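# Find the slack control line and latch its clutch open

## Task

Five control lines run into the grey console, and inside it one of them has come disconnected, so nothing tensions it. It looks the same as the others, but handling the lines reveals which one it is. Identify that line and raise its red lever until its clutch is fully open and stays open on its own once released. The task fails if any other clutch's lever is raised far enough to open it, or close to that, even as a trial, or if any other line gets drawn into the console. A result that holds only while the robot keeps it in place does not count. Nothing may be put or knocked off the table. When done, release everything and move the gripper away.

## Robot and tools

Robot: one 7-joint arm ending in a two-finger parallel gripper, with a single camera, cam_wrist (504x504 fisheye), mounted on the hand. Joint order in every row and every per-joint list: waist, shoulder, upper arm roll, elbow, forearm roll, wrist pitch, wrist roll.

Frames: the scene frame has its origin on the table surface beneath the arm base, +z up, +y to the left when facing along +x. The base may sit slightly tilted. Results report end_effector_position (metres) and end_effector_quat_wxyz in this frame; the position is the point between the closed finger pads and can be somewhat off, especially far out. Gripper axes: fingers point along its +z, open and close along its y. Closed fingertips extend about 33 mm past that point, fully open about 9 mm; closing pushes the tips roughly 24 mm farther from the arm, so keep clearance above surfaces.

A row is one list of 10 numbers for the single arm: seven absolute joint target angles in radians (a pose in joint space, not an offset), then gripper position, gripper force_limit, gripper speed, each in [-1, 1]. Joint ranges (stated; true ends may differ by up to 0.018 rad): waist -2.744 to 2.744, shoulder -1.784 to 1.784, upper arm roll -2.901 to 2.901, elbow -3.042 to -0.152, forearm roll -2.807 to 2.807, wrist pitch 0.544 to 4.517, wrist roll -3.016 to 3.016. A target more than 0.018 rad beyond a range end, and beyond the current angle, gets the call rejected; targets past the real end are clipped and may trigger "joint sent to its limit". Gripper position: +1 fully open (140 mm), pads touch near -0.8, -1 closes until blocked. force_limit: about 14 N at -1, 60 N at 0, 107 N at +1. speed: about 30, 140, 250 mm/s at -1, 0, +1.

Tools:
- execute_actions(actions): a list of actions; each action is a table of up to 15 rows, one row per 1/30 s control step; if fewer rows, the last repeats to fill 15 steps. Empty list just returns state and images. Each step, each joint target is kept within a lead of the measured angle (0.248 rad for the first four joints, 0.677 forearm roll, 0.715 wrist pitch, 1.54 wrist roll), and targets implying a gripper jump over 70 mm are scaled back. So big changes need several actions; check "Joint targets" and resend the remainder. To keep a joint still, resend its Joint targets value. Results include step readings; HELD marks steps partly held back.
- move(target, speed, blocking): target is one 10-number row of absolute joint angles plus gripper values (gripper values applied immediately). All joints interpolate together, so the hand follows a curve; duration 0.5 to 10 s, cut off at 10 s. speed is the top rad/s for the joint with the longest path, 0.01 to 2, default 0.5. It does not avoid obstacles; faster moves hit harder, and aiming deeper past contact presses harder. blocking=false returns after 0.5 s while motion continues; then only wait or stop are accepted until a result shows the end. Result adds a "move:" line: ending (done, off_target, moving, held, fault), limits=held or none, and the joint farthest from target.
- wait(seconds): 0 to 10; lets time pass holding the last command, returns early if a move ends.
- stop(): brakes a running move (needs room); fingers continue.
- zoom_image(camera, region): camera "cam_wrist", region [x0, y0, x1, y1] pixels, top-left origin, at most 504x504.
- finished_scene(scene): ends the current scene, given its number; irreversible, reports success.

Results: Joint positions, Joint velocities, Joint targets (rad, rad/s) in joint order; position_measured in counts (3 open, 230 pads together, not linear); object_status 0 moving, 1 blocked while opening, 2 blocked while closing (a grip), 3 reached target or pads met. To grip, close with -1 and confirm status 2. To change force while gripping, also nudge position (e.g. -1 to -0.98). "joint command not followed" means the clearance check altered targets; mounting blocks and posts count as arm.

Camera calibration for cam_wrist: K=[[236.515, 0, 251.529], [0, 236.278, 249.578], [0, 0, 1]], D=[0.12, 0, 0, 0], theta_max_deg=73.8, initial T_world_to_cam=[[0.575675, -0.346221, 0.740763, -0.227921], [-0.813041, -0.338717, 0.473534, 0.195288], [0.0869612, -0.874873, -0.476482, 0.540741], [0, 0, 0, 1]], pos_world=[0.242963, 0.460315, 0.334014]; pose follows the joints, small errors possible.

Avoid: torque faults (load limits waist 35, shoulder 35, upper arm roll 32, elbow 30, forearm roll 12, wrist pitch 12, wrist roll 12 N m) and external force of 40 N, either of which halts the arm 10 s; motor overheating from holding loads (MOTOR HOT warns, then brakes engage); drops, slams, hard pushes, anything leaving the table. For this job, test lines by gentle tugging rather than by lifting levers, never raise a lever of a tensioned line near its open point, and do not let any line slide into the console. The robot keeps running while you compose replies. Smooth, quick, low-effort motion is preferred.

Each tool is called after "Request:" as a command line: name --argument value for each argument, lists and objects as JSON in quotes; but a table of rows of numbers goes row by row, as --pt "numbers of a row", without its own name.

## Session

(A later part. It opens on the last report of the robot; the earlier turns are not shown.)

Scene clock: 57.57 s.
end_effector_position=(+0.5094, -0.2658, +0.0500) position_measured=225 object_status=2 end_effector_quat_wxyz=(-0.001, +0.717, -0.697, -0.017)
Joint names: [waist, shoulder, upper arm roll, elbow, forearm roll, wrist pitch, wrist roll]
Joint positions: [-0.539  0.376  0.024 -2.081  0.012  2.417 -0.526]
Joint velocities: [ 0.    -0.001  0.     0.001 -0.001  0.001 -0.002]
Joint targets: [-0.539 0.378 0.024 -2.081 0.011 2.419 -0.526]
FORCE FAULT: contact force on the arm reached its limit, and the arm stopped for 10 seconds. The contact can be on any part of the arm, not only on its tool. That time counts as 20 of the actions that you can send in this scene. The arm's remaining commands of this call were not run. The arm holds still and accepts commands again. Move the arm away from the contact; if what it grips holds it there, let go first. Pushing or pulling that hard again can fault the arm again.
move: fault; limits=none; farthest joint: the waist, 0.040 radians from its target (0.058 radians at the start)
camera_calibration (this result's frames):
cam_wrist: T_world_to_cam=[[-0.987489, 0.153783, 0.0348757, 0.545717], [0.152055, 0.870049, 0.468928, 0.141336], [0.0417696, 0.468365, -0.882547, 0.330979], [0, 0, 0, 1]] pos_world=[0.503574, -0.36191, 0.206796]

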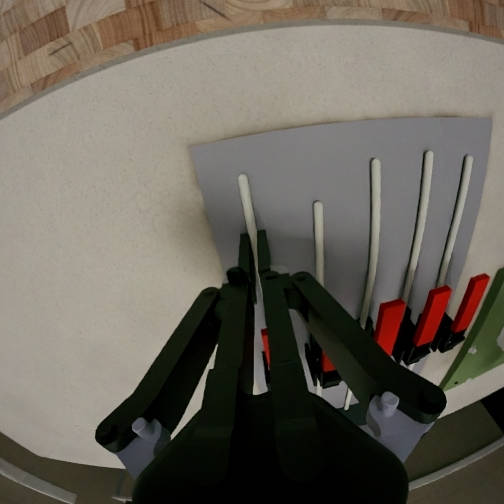

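Request:
move --target '[-0.51,0.2,0,-2.11,0,2.31,-0.482,-0.3,-1,1]' --speed 0.2

Request:
move --target '[-0.049,-0.041,0,-2.459,0,2.418,-0.021,0.25,-1,0]' --speed 0.4

Scene clock: 59.53 s.
end_effector_position=(+0.5067, -0.2642, +0.1307) position_measured=167 object_status=3 end_effector_quat_wxyz=(-0.000, +0.708, -0.707, +0.006)
Joint names: [waist, shoulder, upper arm roll, elbow, forearm roll, wrist pitch, wrist roll]
Joint positions: [-0.512  0.2    0.002 -2.109  0.004  2.312 -0.487]
Joint velocities: [-0.001  0.001  0.    -0.     0.001 -0.002  0.005]
Joint targets: [-0.510 0.200 0.000 -2.110 0.000 2.310 -0.482]
move: done; limits=none; farthest joint: the wrist roll, 0.005 radians from its target (0.044 radians at the start)
camera_calibration (this result's frames):
cam_wrist: T_world_to_cam=[[-0.98356, 0.180575, -0.00114941, 0.549717], [0.16115, 0.880593, 0.44563, 0.10375], [0.0814819, 0.438119, -0.895217, 0.375084], [0, 0, 0, 1]] pos_world=[0.493398, -0.354958, 0.29018]

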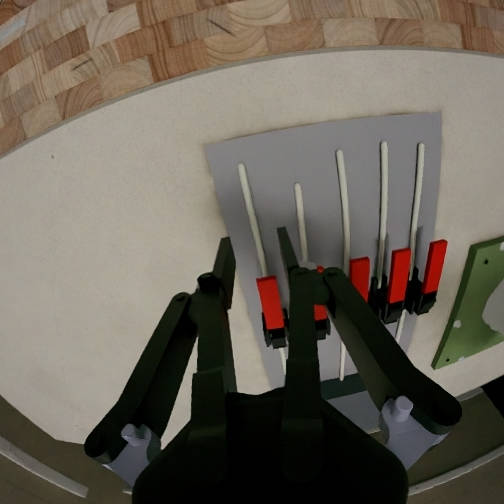

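Scene clock: 62.03 s.
end_effector_position=(+0.4727, -0.0091, +0.1179) position_measured=98 object_status=3 end_effector_quat_wxyz=(+0.002, +0.708, -0.707, +0.003)
Joint names: [waist, shoulder, upper arm roll, elbow, forearm roll, wrist pitch, wrist roll]
Joint positions: [-0.051 -0.039  0.002 -2.458  0.003  2.416 -0.026]
Joint velocities: [ 0.001  0.001 -0.001 -0.     0.001 -0.     0.005]
Joint targets: [-0.049 -0.041 0.000 -2.459 0.000 2.418 -0.021]
move: done; limits=none; farthest joint: the wrist roll, 0.005 radians from its target (0.466 radians at the start)
camera_calibration (this result's frames):
cam_wrist: T_world_to_cam=[[-0.983527, 0.180678, 0.00547933, 0.469379], [0.164163, 0.880122, 0.44546, -0.111139], [0.0756622, 0.439022, -0.895285, 0.257345], [0, 0, 0, 1]] pos_world=[0.46042, -0.0999706, 0.277333]

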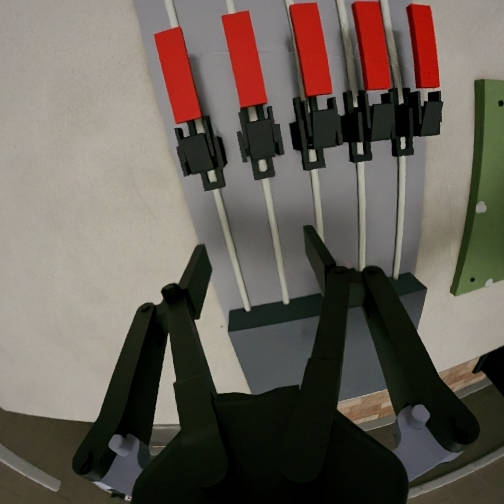

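Request:
move --target '[0.013,0.146,0,-2.474,0,2.62,0.041,0.25,-1,0]' --speed 0.2

Request:
move --target '[0.013,0.146,0,-2.474,0,2.62,0.041,-0.4,-1,-0.7]'

Scene clock: 64.03 s.
end_effector_position=(+0.4782, +0.0195, +0.0418) position_measured=98 object_status=3 end_effector_quat_wxyz=(+0.001, +0.707, -0.707, +0.004)
Joint names: [waist, shoulder, upper arm roll, elbow, forearm roll, wrist pitch, wrist roll]
Joint positions: [ 0.011  0.144  0.001 -2.473  0.003  2.617  0.036]
Joint velocities: [-0.     0.001 -0.     0.001  0.002  0.004  0.005]
Joint targets: [0.013 0.146 0.000 -2.474 0.000 2.620 0.041]
move: done; limits=none; farthest joint: the wrist roll, 0.005 radians from its target (0.066 radians at the start)
camera_calibration (this result's frames):
cam_wrist: T_world_to_cam=[[-0.983435, 0.181232, 0.00325475, 0.470096], [0.163687, 0.880231, 0.44542, -0.103045], [0.0778596, 0.438575, -0.895316, 0.175294], [0, 0, 0, 1]] pos_world=[0.465527, -0.0713728, 0.201311]

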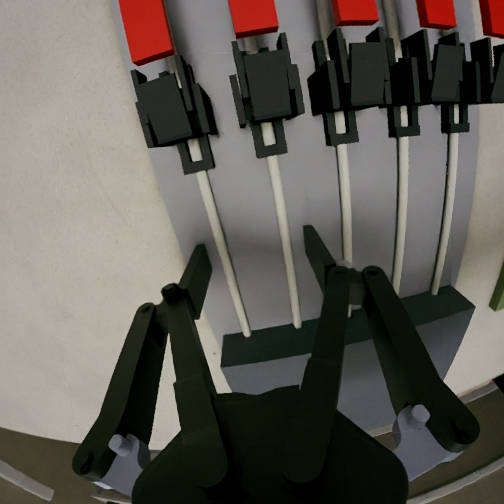

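Scene clock: 65.03 s.
end_effector_position=(+0.4852, +0.0187, +0.0468) position_measured=179 object_status=0 end_effector_quat_wxyz=(-0.006, +0.707, -0.707, +0.010)
Joint names: [waist, shoulder, upper arm roll, elbow, forearm roll, wrist pitch, wrist roll]
Joint positions: [ 0.011  0.139 -0.001 -2.469  0.002  2.626  0.037]
Joint velocities: [ 0.    -0.001 -0.    -0.001 -0.    -0.001  0.001]
Joint targets: [0.013 0.146 0.000 -2.474 0.000 2.620 0.041]
move: done; limits=none; farthest joint: the shoulder, 0.007 radians from its target (0.002 radians at the start)
camera_calibration (this result's frames):
cam_wrist: T_world_to_cam=[[-0.982983, 0.183069, -0.0151678, 0.477798], [0.156955, 0.879921, 0.448447, -0.102606], [0.0954433, 0.438435, -0.893681, 0.170944], [0, 0, 0, 1]] pos_world=[0.469456, -0.0721331, 0.20603]

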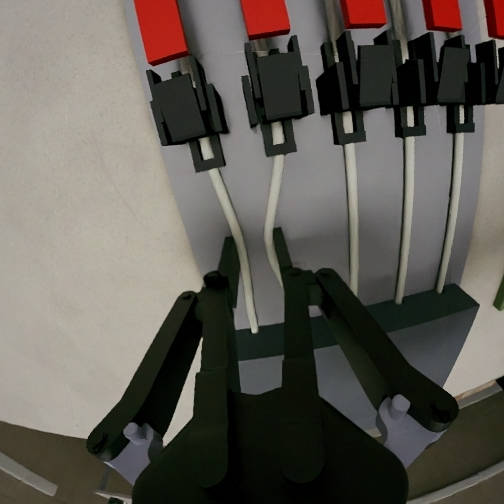

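Request:
move --target '[0.013,0.135,0,-2.473,0,2.608,0.041,0.25,-1,-0.5]' --speed 0.1

Scene clock: 65.93 s.
end_effector_position=(+0.4792, +0.0185, +0.0454) position_measured=98 object_status=0 end_effector_quat_wxyz=(+0.000, +0.707, -0.708, +0.005)
Joint names: [waist, shoulder, upper arm roll, elbow, forearm roll, wrist pitch, wrist roll]
Joint positions: [ 0.011  0.137 -0.001 -2.472  0.002  2.611  0.037]
Joint velocities: [ 0.001 -0.001  0.001 -0.    -0.001 -0.003  0.   ]
Joint targets: [0.013 0.135 0.000 -2.473 0.000 2.608 0.041]
move: done; limits=none; farthest joint: the wrist roll, 0.004 radians from its target (0.004 radians at the start)
camera_calibration (this result's frames):
cam_wrist: T_world_to_cam=[[-0.982967, 0.183779, 0.000838989, 0.471143], [0.164918, 0.880055, 0.445316, -0.104586], [0.0811011, 0.437869, -0.895373, 0.177281], [0, 0, 0, 1]] pos_world=[0.465989, -0.0721702, 0.204911]

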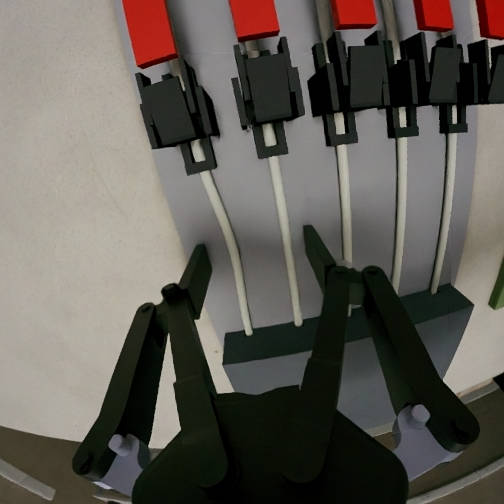

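Request:
move --target '[0.013,-0.04,0,-2.44,0,2.40,0.041,0.25,-1,0]' --speed 0.3

Request:
move --target '[-0.392,0.142,0,-2.224,0,2.366,-0.364,-0.3,-1,0]' --speed 0.4

Request:
move --target '[-0.392,0.218,0,-2.244,0,2.462,-0.364,-0.3,-1,0]' --speed 0.15

Scene clock: 68.20 s.
end_effector_position=(+0.4778, +0.0194, +0.1236) position_measured=98 object_status=3 end_effector_quat_wxyz=(+0.000, +0.707, -0.708, +0.004)
Joint names: [waist, shoulder, upper arm roll, elbow, forearm roll, wrist pitch, wrist roll]
Joint positions: [ 0.011 -0.039 -0.001 -2.44   0.002  2.403  0.038]
Joint velocities: [ 0.     0.     0.    -0.    -0.    -0.005  0.001]
Joint targets: [0.013 -0.040 0.000 -2.440 0.000 2.400 0.041]
move: done; limits=none; farthest joint: the wrist pitch, 0.003 radians from its target (0.210 radians at the start)
camera_calibration (this result's frames):
cam_wrist: T_world_to_cam=[[-0.982968, 0.18377, 0.00137686, 0.469498], [0.165113, 0.879834, 0.445679, -0.140011], [0.080691, 0.438316, -0.895192, 0.24716], [0, 0, 0, 1]] pos_world=[0.464676, -0.071427, 0.283009]

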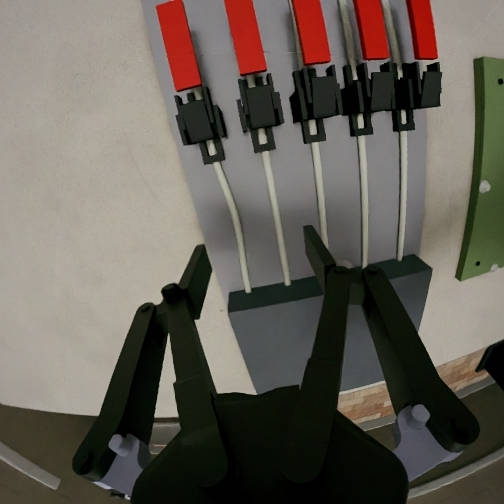

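Scene clock: 70.50 s.
end_effector_position=(+0.5065, -0.1925, +0.1193) position_measured=167 object_status=3 end_effector_quat_wxyz=(+0.000, +0.704, -0.710, +0.005)
Joint names: [waist, shoulder, upper arm roll, elbow, forearm roll, wrist pitch, wrist roll]
Joint positions: [-0.391  0.14  -0.002 -2.225  0.002  2.368 -0.359]
Joint velocities: [ 0.     0.001  0.001  0.001 -0.001 -0.001 -0.006]
Joint targets: [-0.392 0.142 0.000 -2.224 0.000 2.366 -0.364]
move: done; limits=none; farthest joint: the wrist roll, 0.005 radians from its target (0.402 radians at the start)
camera_calibration (this result's frames):
cam_wrist: T_world_to_cam=[[-0.981792, 0.18996, 0.000100173, 0.537344], [0.170174, 0.879297, 0.444833, 0.0409671], [0.0844125, 0.436751, -0.895613, 0.331798], [0, 0, 0, 1]] pos_world=[0.49258, -0.283009, 0.278885]

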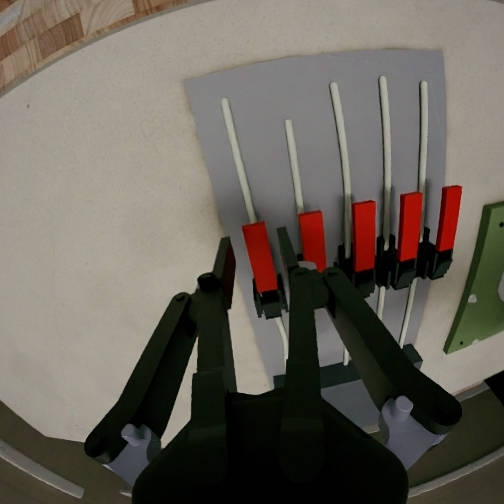

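Scene clock: 71.73 s.
end_effector_position=(+0.5062, -0.1927, +0.0783) position_measured=167 object_status=3 end_effector_quat_wxyz=(+0.001, +0.705, -0.709, +0.004)
Joint names: [waist, shoulder, upper arm roll, elbow, forearm roll, wrist pitch, wrist roll]
Joint positions: [-0.391  0.217 -0.002 -2.243  0.002  2.459 -0.36 ]
Joint velocities: [-0.     0.     0.    -0.    -0.     0.003 -0.002]
Joint targets: [-0.392 0.218 0.000 -2.244 0.000 2.462 -0.364]
move: done; limits=none; farthest joint: the wrist roll, 0.004 radians from its target (0.005 radians at the start)
camera_calibration (this result's frames):
cam_wrist: T_world_to_cam=[[-0.982081, 0.18842, 0.00383533, 0.536652], [0.170399, 0.879092, 0.445153, 0.0593028], [0.0805041, 0.43783, -0.895446, 0.297376], [0, 0, 0, 1]] pos_world=[0.492991, -0.283449, 0.237827]

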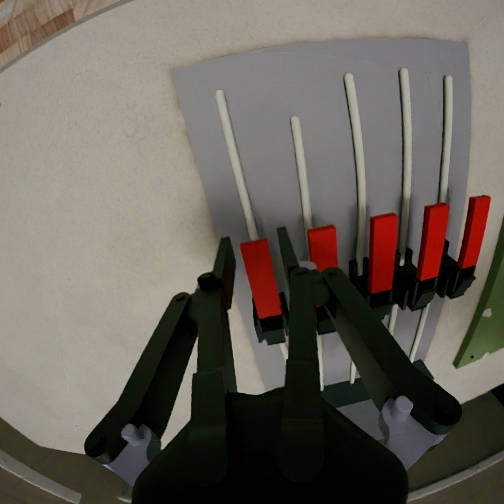

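Request:
move --target '[-0.392,0.218,0,-2.244,0,2.462,-0.364,-1,-0.8,-0.5]'

Request:
move --target '[-0.378,0.148,0,-2.236,0,2.384,-0.35,-1,-0.8,-0.5]' --speed 0.07

Scene clock: 72.60 s.
end_effector_position=(+0.5055, -0.1928, +0.0784) position_measured=198 object_status=2 end_effector_quat_wxyz=(+0.002, +0.707, -0.708, +0.003)
Joint names: [waist, shoulder, upper arm roll, elbow, forearm roll, wrist pitch, wrist roll]
Joint positions: [-0.391  0.216 -0.002 -2.244  0.002  2.458 -0.366]
Joint velocities: [ 0.001  0.001  0.     0.    -0.     0.001 -0.004]
Joint targets: [-0.392 0.218 0.000 -2.244 0.000 2.462 -0.364]
move: done; limits=none; farthest joint: the wrist pitch, 0.004 radians from its target (0.002 radians at the start)
camera_calibration (this result's frames):
cam_wrist: T_world_to_cam=[[-0.983047, 0.183279, 0.00524944, 0.535419], [0.166416, 0.879851, 0.445161, 0.0615711], [0.0769699, 0.438488, -0.895435, 0.299417], [0, 0, 0, 1]] pos_world=[0.49305, -0.283595, 0.237888]

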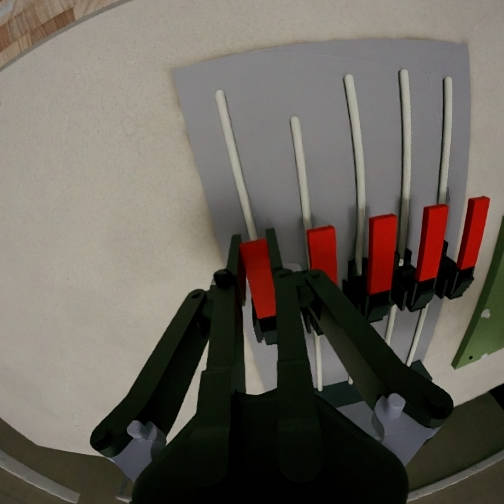

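Scene clock: 74.00 s.
end_effector_position=(+0.5050, -0.1833, +0.1074) position_measured=198 object_status=2 end_effector_quat_wxyz=(+0.002, +0.707, -0.707, +0.002)
Joint names: [waist, shoulder, upper arm roll, elbow, forearm roll, wrist pitch, wrist roll]
Joint positions: [-0.378  0.155  0.001 -2.24   0.002  2.389 -0.351]
Joint velocities: [-0.001 -0.     0.001  0.     0.    -0.002  0.004]
Joint targets: [-0.378 0.148 0.000 -2.236 0.000 2.384 -0.350]
move: done; limits=none; farthest joint: the shoulder, 0.007 radians from its target (0.068 radians at the start)
camera_calibration (this result's frames):
cam_wrist: T_world_to_cam=[[-0.983103, 0.182866, 0.00823961, 0.53259], [0.167284, 0.879236, 0.446049, 0.0397948], [0.0743228, 0.439891, -0.89497, 0.322776], [0, 0, 0, 1]] pos_world=[0.492944, -0.274368, 0.266736]

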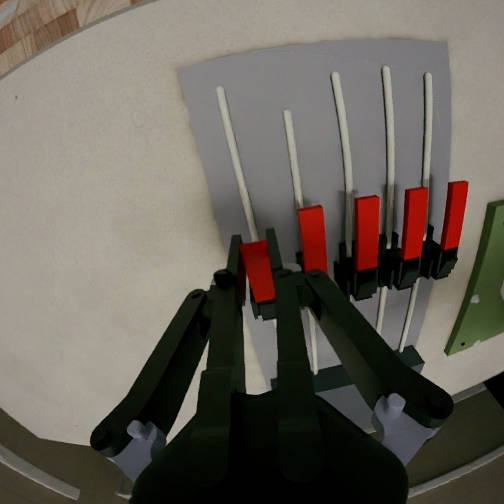

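Request:
move --target '[-0.329,0.079,0,-2.254,0,2.333,-0.301,-1,-0.8,-0.5]' --speed 0.07

Scene clock: 75.83 s.
end_effector_position=(+0.5044, -0.1609, +0.1343) position_measured=198 object_status=2 end_effector_quat_wxyz=(+0.001, +0.703, -0.711, +0.004)
Joint names: [waist, shoulder, upper arm roll, elbow, forearm roll, wrist pitch, wrist roll]
Joint positions: [-0.335  0.084 -0.003 -2.255  0.001  2.339 -0.299]
Joint velocities: [ 0.    -0.001  0.     0.    -0.001 -0.     0.005]
Joint targets: [-0.329 0.079 0.000 -2.254 0.000 2.333 -0.301]
move: done; limits=none; farthest joint: the waist, 0.006 radians from its target (0.049 radians at the start)
camera_calibration (this result's frames):
cam_wrist: T_world_to_cam=[[-0.980971, 0.194132, 0.00283123, 0.529173], [0.175138, 0.878514, 0.444454, 0.00428267], [0.0837954, 0.436493, -0.895797, 0.331856], [0, 0, 0, 1]] pos_world=[0.490545, -0.251344, 0.293874]

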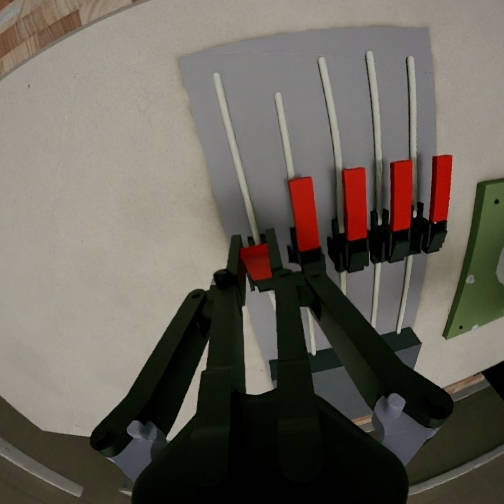

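Request:
move --target '[-0.267,0.031,0,-2.272,0,2.303,-0.239,-1,-0.8,-0.5]' --speed 0.07

Request:
move --target '[-0.215,0.016,0,-2.292,0,2.308,-0.187,-1,-0.8,-0.5]' --speed 0.06

Scene clock: 77.70 s.
end_effector_position=(+0.5041, -0.1354, +0.1487) position_measured=198 object_status=2 end_effector_quat_wxyz=(+0.002, +0.698, -0.716, +0.007)
Joint names: [waist, shoulder, upper arm roll, elbow, forearm roll, wrist pitch, wrist roll]
Joint positions: [-0.28   0.038 -0.01  -2.272 -0.005  2.313 -0.233]
Joint velocities: [ 0.003 -0.003  0.     0.001 -0.001 -0.002  0.005]
Joint targets: [-0.267 0.031 0.000 -2.272 0.000 2.303 -0.239]
move: off_target; limits=none; farthest joint: the waist, 0.013 radians from its target (0.068 radians at the start)
camera_calibration (this result's frames):
cam_wrist: T_world_to_cam=[[-0.978256, 0.207402, -0.000456733, 0.524774], [0.186029, 0.878415, 0.440205, -0.0292839], [0.0917004, 0.430548, -0.897897, 0.329205], [0, 0, 0, 1]] pos_world=[0.488622, -0.224854, 0.308722]

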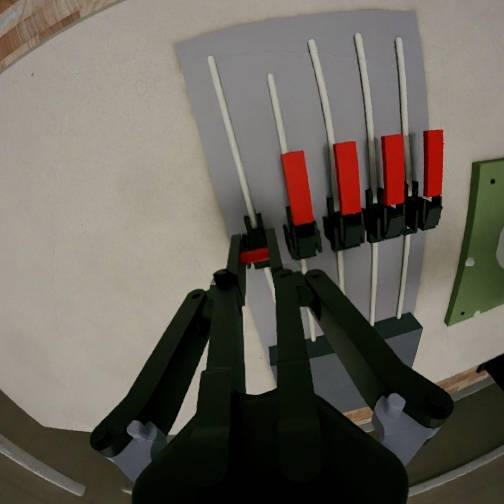

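Scene clock: 79.33 s.
end_effector_position=(+0.5041, -0.1122, +0.1539) position_measured=198 object_status=2 end_effector_quat_wxyz=(+0.003, +0.696, -0.718, +0.009)
Joint names: [waist, shoulder, upper arm roll, elbow, forearm roll, wrist pitch, wrist roll]
Joint positions: [-0.231  0.013 -0.015 -2.289 -0.008  2.307 -0.183]
Joint velocities: [ 0.001  0.     0.002 -0.002  0.001 -0.001  0.005]
Joint targets: [-0.215 0.016 0.000 -2.292 0.000 2.308 -0.187]
move: off_target; limits=none; farthest joint: the waist, 0.016 radians from its target (0.065 radians at the start)
camera_calibration (this result's frames):
cam_wrist: T_world_to_cam=[[-0.977372, 0.211507, -0.00308131, 0.520386], [0.188792, 0.878792, 0.438272, -0.0529981], [0.0954054, 0.427773, -0.898837, 0.321804], [0, 0, 0, 1]] pos_world=[0.487914, -0.20115, 0.31408]

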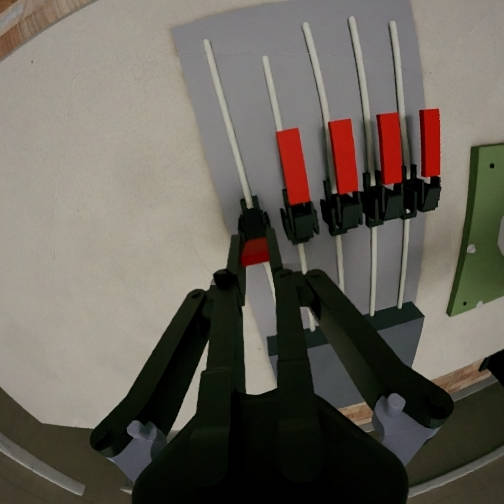

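Request:
move --target '[-0.18,-0.006,0,-2.298,0,2.292,-0.152,-1,-0.8,-0.5]' --speed 0.05

Scene clock: 80.97 s.
end_effector_position=(+0.5039, -0.0947, +0.1545) position_measured=198 object_status=2 end_effector_quat_wxyz=(+0.003, +0.695, -0.719, +0.008)
Joint names: [waist, shoulder, upper arm roll, elbow, forearm roll, wrist pitch, wrist roll]
Joint positions: [-0.197  0.003 -0.015 -2.299 -0.01   2.305 -0.145]
Joint velocities: [ 0.001  0.001 -0.001 -0.001 -0.     0.001  0.005]
Joint targets: [-0.180 -0.006 0.000 -2.298 0.000 2.292 -0.152]
move: off_target; limits=none; farthest joint: the waist, 0.017 radians from its target (0.051 radians at the start)
camera_calibration (this result's frames):
cam_wrist: T_world_to_cam=[[-0.97681, 0.214105, -0.00143648, 0.516258], [0.19192, 0.878532, 0.437433, -0.0701501], [0.0949184, 0.427013, -0.89925, 0.315166], [0, 0, 0, 1]] pos_world=[0.487834, -0.183484, 0.314841]

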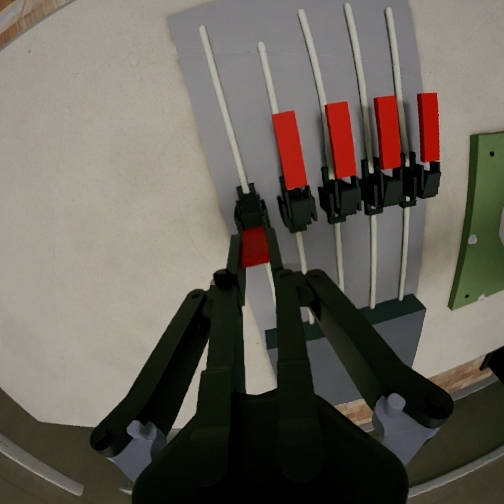

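Past the apex; continue, descending a bit.

Request:
move --target '[-0.14,0.009,0,-2.317,0,2.326,-0.112,-1,-0.8,-0.5]' --speed 0.05

Scene clock: 82.63 s.
end_effector_position=(+0.5042, -0.0739, +0.1506) position_measured=198 object_status=2 end_effector_quat_wxyz=(+0.004, +0.698, -0.716, +0.009)
Joint names: [waist, shoulder, upper arm roll, elbow, forearm roll, wrist pitch, wrist roll]
Joint positions: [-0.156 -0.    -0.014 -2.314 -0.013  2.317 -0.109]
Joint velocities: [ 0.002 -0.001  0.001  0.    -0.002 -0.     0.006]
Joint targets: [-0.140 0.009 0.000 -2.317 0.000 2.326 -0.112]
move: off_target; limits=none; farthest joint: the waist, 0.016 radians from its target (0.057 radians at the start)
camera_calibration (this result's frames):
cam_wrist: T_world_to_cam=[[-0.978413, 0.206647, -0.00201879, 0.512449], [0.185158, 0.880924, 0.435534, -0.0829173], [0.0917804, 0.425759, -0.90017, 0.30437], [0, 0, 0, 1]] pos_world=[0.488804, -0.162441, 0.311133]

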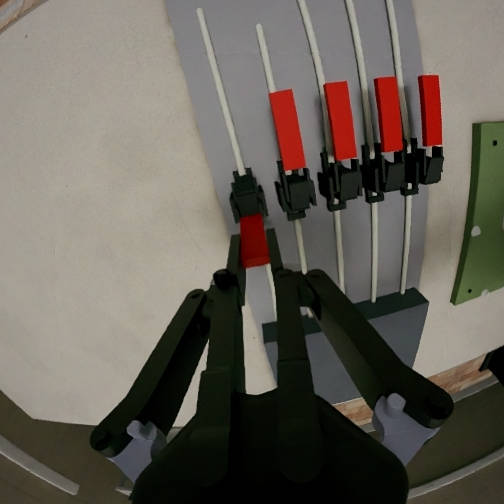

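Request:
move --target '[-0.105,0.022,0,-2.33,0,2.352,-0.077,-1,-0.8,-0.5]' --speed 0.05

Scene clock: 84.20 s.
end_effector_position=(+0.5044, -0.0511, +0.1409) position_measured=198 object_status=2 end_effector_quat_wxyz=(+0.005, +0.703, -0.711, +0.008)
Joint names: [waist, shoulder, upper arm roll, elbow, forearm roll, wrist pitch, wrist roll]
Joint positions: [-0.116  0.01  -0.01  -2.327 -0.012  2.338 -0.078]
Joint velocities: [ 0.002 -0.    -0.    -0.001  0.001  0.001  0.006]
Joint targets: [-0.105 0.022 0.000 -2.330 0.000 2.352 -0.077]
move: off_target; limits=none; farthest joint: the wrist pitch, 0.014 radians from its target (0.035 radians at the start)
camera_calibration (this result's frames):
cam_wrist: T_world_to_cam=[[-0.980901, 0.194501, 0.0015007, 0.508012], [0.175697, 0.882706, 0.435844, -0.0939783], [0.0834475, 0.427784, -0.900021, 0.290169], [0, 0, 0, 1]] pos_world=[0.490607, -0.139983, 0.301356]

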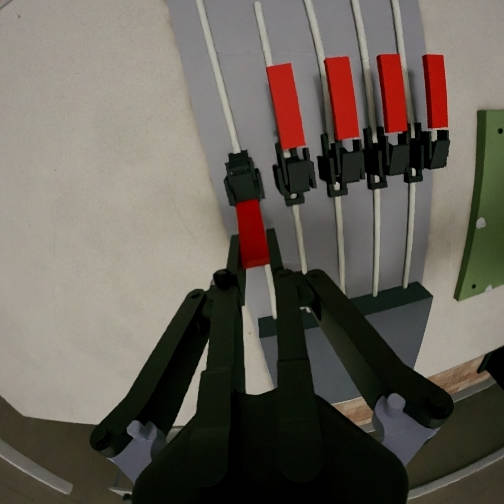

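Request:
move --target '[-0.072,0.061,0,-2.344,0,2.405,-0.044,-1,-0.8,-0.5]' --speed 0.05

Scene clock: 86.07 s.
end_effector_position=(+0.5045, -0.0235, +0.1169) position_measured=198 object_status=2 end_effector_quat_wxyz=(+0.005, +0.707, -0.707, +0.002)
Joint names: [waist, shoulder, upper arm roll, elbow, forearm roll, wrist pitch, wrist roll]
Joint positions: [-0.073  0.052 -0.001 -2.344 -0.004  2.388 -0.045]
Joint velocities: [-0.001  0.001 -0.002  0.     0.001  0.     0.006]
Joint targets: [-0.072 0.061 0.000 -2.344 0.000 2.405 -0.044]
move: off_target; limits=none; farthest joint: the wrist pitch, 0.017 radians from its target (0.067 radians at the start)
camera_calibration (this result's frames):
cam_wrist: T_world_to_cam=[[-0.983354, 0.181411, 0.0102211, 0.502686], [0.167286, 0.881958, 0.440642, -0.104243], [0.0709228, 0.435017, -0.897625, 0.262971], [0, 0, 0, 1]] pos_world=[0.493106, -0.113651, 0.276846]

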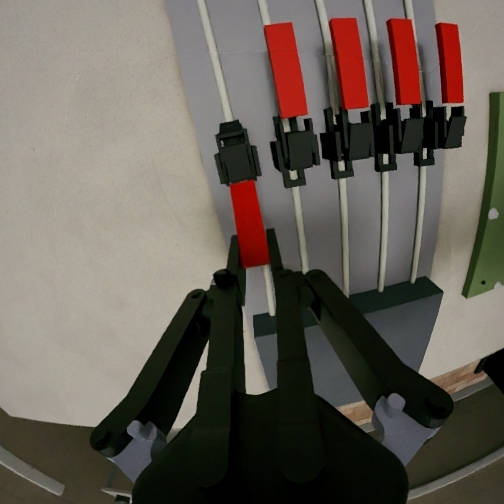

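Request:
move --target '[-0.05,0.098,0,-2.354,0,2.452,-0.022,-1,-0.8,-0.5]' --speed 0.05

Scene clock: 87.77 s.
end_effector_position=(+0.5048, -0.0108, +0.0963) position_measured=198 object_status=2 end_effector_quat_wxyz=(+0.005, +0.708, -0.706, +0.001)
Joint names: [waist, shoulder, upper arm roll, elbow, forearm roll, wrist pitch, wrist roll]
Joint positions: [-0.05   0.093  0.    -2.355 -0.002  2.438 -0.023]
Joint velocities: [ 0.001  0.     0.    -0.002  0.001  0.002  0.004]
Joint targets: [-0.050 0.098 0.000 -2.354 0.000 2.452 -0.022]
move: off_target; limits=none; farthest joint: the wrist pitch, 0.014 radians from its target (0.063 radians at the start)
camera_calibration (this result's frames):
cam_wrist: T_world_to_cam=[[-0.983621, 0.179825, 0.0123152, 0.500786], [0.166735, 0.881808, 0.441151, -0.106156], [0.0684706, 0.435979, -0.897348, 0.240139], [0, 0, 0, 1]] pos_world=[0.493841, -0.10114, 0.256152]

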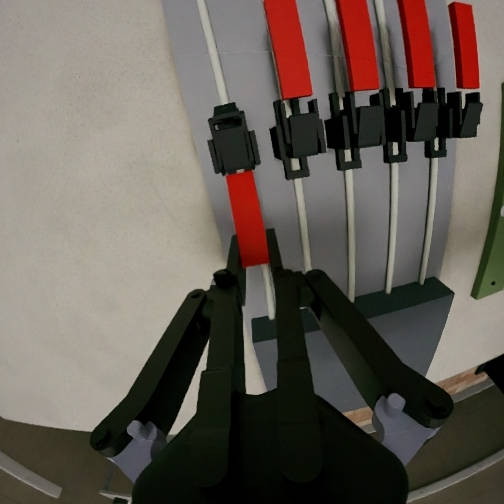

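Request:
move --target '[-0.04,0.135,0,-2.362,0,2.497,-0.012,-1,-0.8,-0.5]' --speed 0.05

Scene clock: 89.37 s.
end_effector_position=(+0.5051, -0.0046, +0.0775) position_measured=198 object_status=2 end_effector_quat_wxyz=(+0.005, +0.708, -0.706, +0.001)
Joint names: [waist, shoulder, upper arm roll, elbow, forearm roll, wrist pitch, wrist roll]
Joint positions: [-0.039  0.131  0.002 -2.363 -0.002  2.485 -0.012]
Joint velocities: [ 0.     0.002 -0.001 -0.001 -0.002  0.002  0.003]
Joint targets: [-0.040 0.135 0.000 -2.362 0.000 2.497 -0.012]
move: off_target; limits=none; farthest joint: the wrist pitch, 0.012 radians from its target (0.059 radians at the start)
camera_calibration (this result's frames):
cam_wrist: T_world_to_cam=[[-0.983688, 0.179475, 0.0121357, 0.500275], [0.1663, 0.881607, 0.441717, -0.103165], [0.0685784, 0.43653, -0.897072, 0.22051], [0, 0, 0, 1]] pos_world=[0.494148, -0.0950952, 0.237312]

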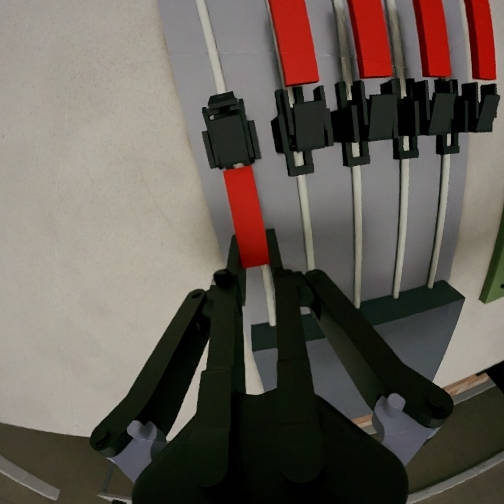

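Request:
move --target '[-0.034,0.168,0,-2.367,0,2.535,-0.006,-1,-0.8,-0.5]' --speed 0.04

Scene clock: 91.00 s.
end_effector_position=(+0.5054, -0.0026, +0.0619) position_measured=198 object_status=2 end_effector_quat_wxyz=(+0.005, +0.707, -0.707, +0.001)
Joint names: [waist, shoulder, upper arm roll, elbow, forearm roll, wrist pitch, wrist roll]
Joint positions: [-0.035  0.165  0.002 -2.368 -0.002  2.524 -0.005]
Joint velocities: [ 0.001  0.     0.    -0.    -0.     0.001  0.001]
Joint targets: [-0.034 0.168 0.000 -2.367 0.000 2.535 -0.006]
move: off_target; limits=none; farthest joint: the wrist pitch, 0.011 radians from its target (0.050 radians at the start)
camera_calibration (this result's frames):
cam_wrist: T_world_to_cam=[[-0.983359, 0.181309, 0.0115354, 0.500286], [0.167669, 0.88127, 0.441872, -0.0988039], [0.0699494, 0.436452, -0.897004, 0.204901], [0, 0, 0, 1]] pos_world=[0.494194, -0.0930628, 0.221684]

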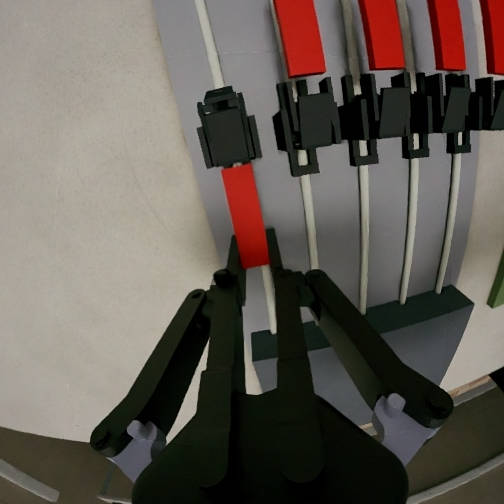

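Request:
move --target '[-0.034,0.192,0,-2.37,0,2.562,-0.006,-1,-0.8,-0.5]' --speed 0.04

Request:
move --target '[-0.034,0.185,0,-2.37,0,2.555,-0.006,-0.3,-0.8,-0.5]' --speed 0.04

Request:
move --target '[-0.034,-0.1,0,-2.28,0,2.18,-0.006,-0.3,-0.8,-0.5]' --speed 0.4

Scene clock: 102.03 s.
end_effector_position=(+0.5053, -0.0026, +0.0619) position_measured=198 object_status=2 end_effector_quat_wxyz=(+0.005, +0.707, -0.707, +0.001)
Joint names: [waist, shoulder, upper arm roll, elbow, forearm roll, wrist pitch, wrist roll]
Joint positions: [-0.035  0.165  0.002 -2.368 -0.002  2.524 -0.005]
Joint velocities: [ 0.001 -0.     0.     0.001  0.001 -0.     0.   ]
Joint targets: [-0.035 0.166 0.002 -2.368 -0.002 2.526 -0.005]
FORCE FAULT: contact force on the arm reached its limit, and the arm stopped for 10 seconds. The contact can be on any part of the arm, not only on its tool. That time counts as 20 of the actions that you can send in this scene. The arm's remaining commands of this call were not run. The arm holds still and accepts commands again. Move the arm away from the contact; if what it grips holds it there, let go first. Pushing or pulling that hard again can fault the arm again.
move: fault; limits=none; farthest joint: the wrist pitch, 0.038 radians from its target (0.038 radians at the start)
camera_calibration (this result's frames):
cam_wrist: T_world_to_cam=[[-0.983223, 0.182041, 0.0115778, 0.500116], [0.168345, 0.881147, 0.44186, -0.0992043], [0.0702349, 0.436396, -0.897009, 0.204781], [0, 0, 0, 1]] pos_world=[0.494043, -0.0929937, 0.221735]

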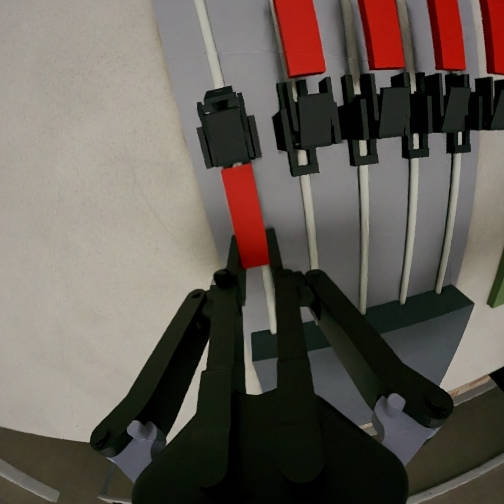

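not run: a fault stop came before this call.

not run: a fault stop came before this call.

At the end stop.

Request:
move --target '[-0.035,0.165,0,-2.368,0,2.526,-0.006,-0.3,-0.8,0]'

Request:
move --target '[-0.034,-0.1,0,-2.28,0,2.18,-0.006,-0.3,-0.8,-0.5]' --speed 0.4

Request:
finished_scene --scene 1

Scene clock: 102.90 s.
end_effector_position=(+0.5053, -0.0026, +0.0619) position_measured=167 object_status=3 end_effector_quat_wxyz=(+0.005, +0.707, -0.707, +0.001)
Joint names: [waist, shoulder, upper arm roll, elbow, forearm roll, wrist pitch, wrist roll]
Joint positions: [-0.035  0.165  0.002 -2.368 -0.002  2.524 -0.005]
Joint velocities: [-0.001 -0.    -0.001  0.     0.     0.    -0.   ]
Joint targets: [-0.035 0.165 0.000 -2.368 0.000 2.526 -0.006]
move: done; limits=none; farthest joint: the upper arm roll, 0.002 radians from its target (0.002 radians at the start)
camera_calibration (this result's frames):
cam_wrist: T_world_to_cam=[[-0.983223, 0.182041, 0.0115687, 0.500118], [0.168341, 0.881147, 0.441861, -0.0992021], [0.0702432, 0.436396, -0.897009, 0.204776], [0, 0, 0, 1]] pos_world=[0.494043, -0.0929937, 0.221734]

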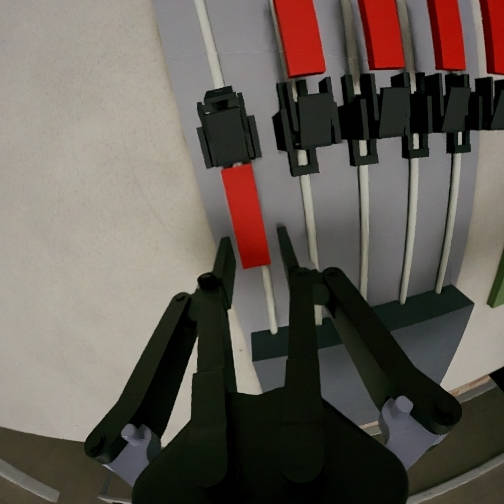

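Scene clock: 104.57 s.
end_effector_position=(+0.5009, -0.0016, +0.2034) position_measured=167 object_status=3 end_effector_quat_wxyz=(+0.001, +0.707, -0.707, +0.006)
Joint names: [waist, shoulder, upper arm roll, elbow, forearm roll, wrist pitch, wrist roll]
Joint positions: [-0.035 -0.1    0.002 -2.28  -0.002  2.183 -0.005]
Joint velocities: [ 0.    -0.001  0.002  0.     0.    -0.004 -0.   ]
Joint targets: [-0.034 -0.100 0.000 -2.280 0.000 2.180 -0.006]
move: done; limits=none; farthest joint: the wrist pitch, 0.003 radians from its target (0.344 radians at the start)
camera_calibration (this result's frames):
cam_wrist: T_world_to_cam=[[-0.983238, 0.182325, -0.000420398, 0.496353], [0.163266, 0.881478, 0.443103, -0.159509], [0.0811593, 0.435607, -0.896471, 0.325947], [0, 0, 0, 1]] pos_world=[0.487622, -0.0918792, 0.363089]

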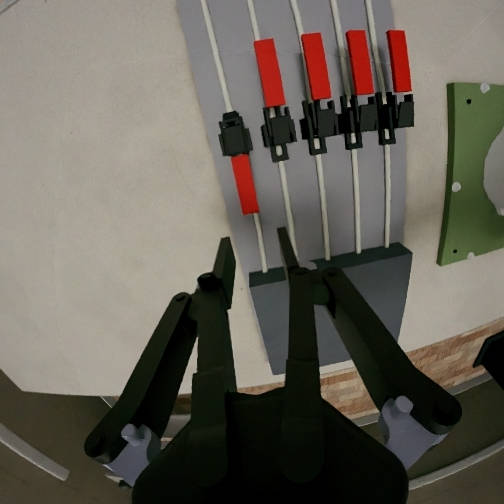

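The scene is finished: the task was done.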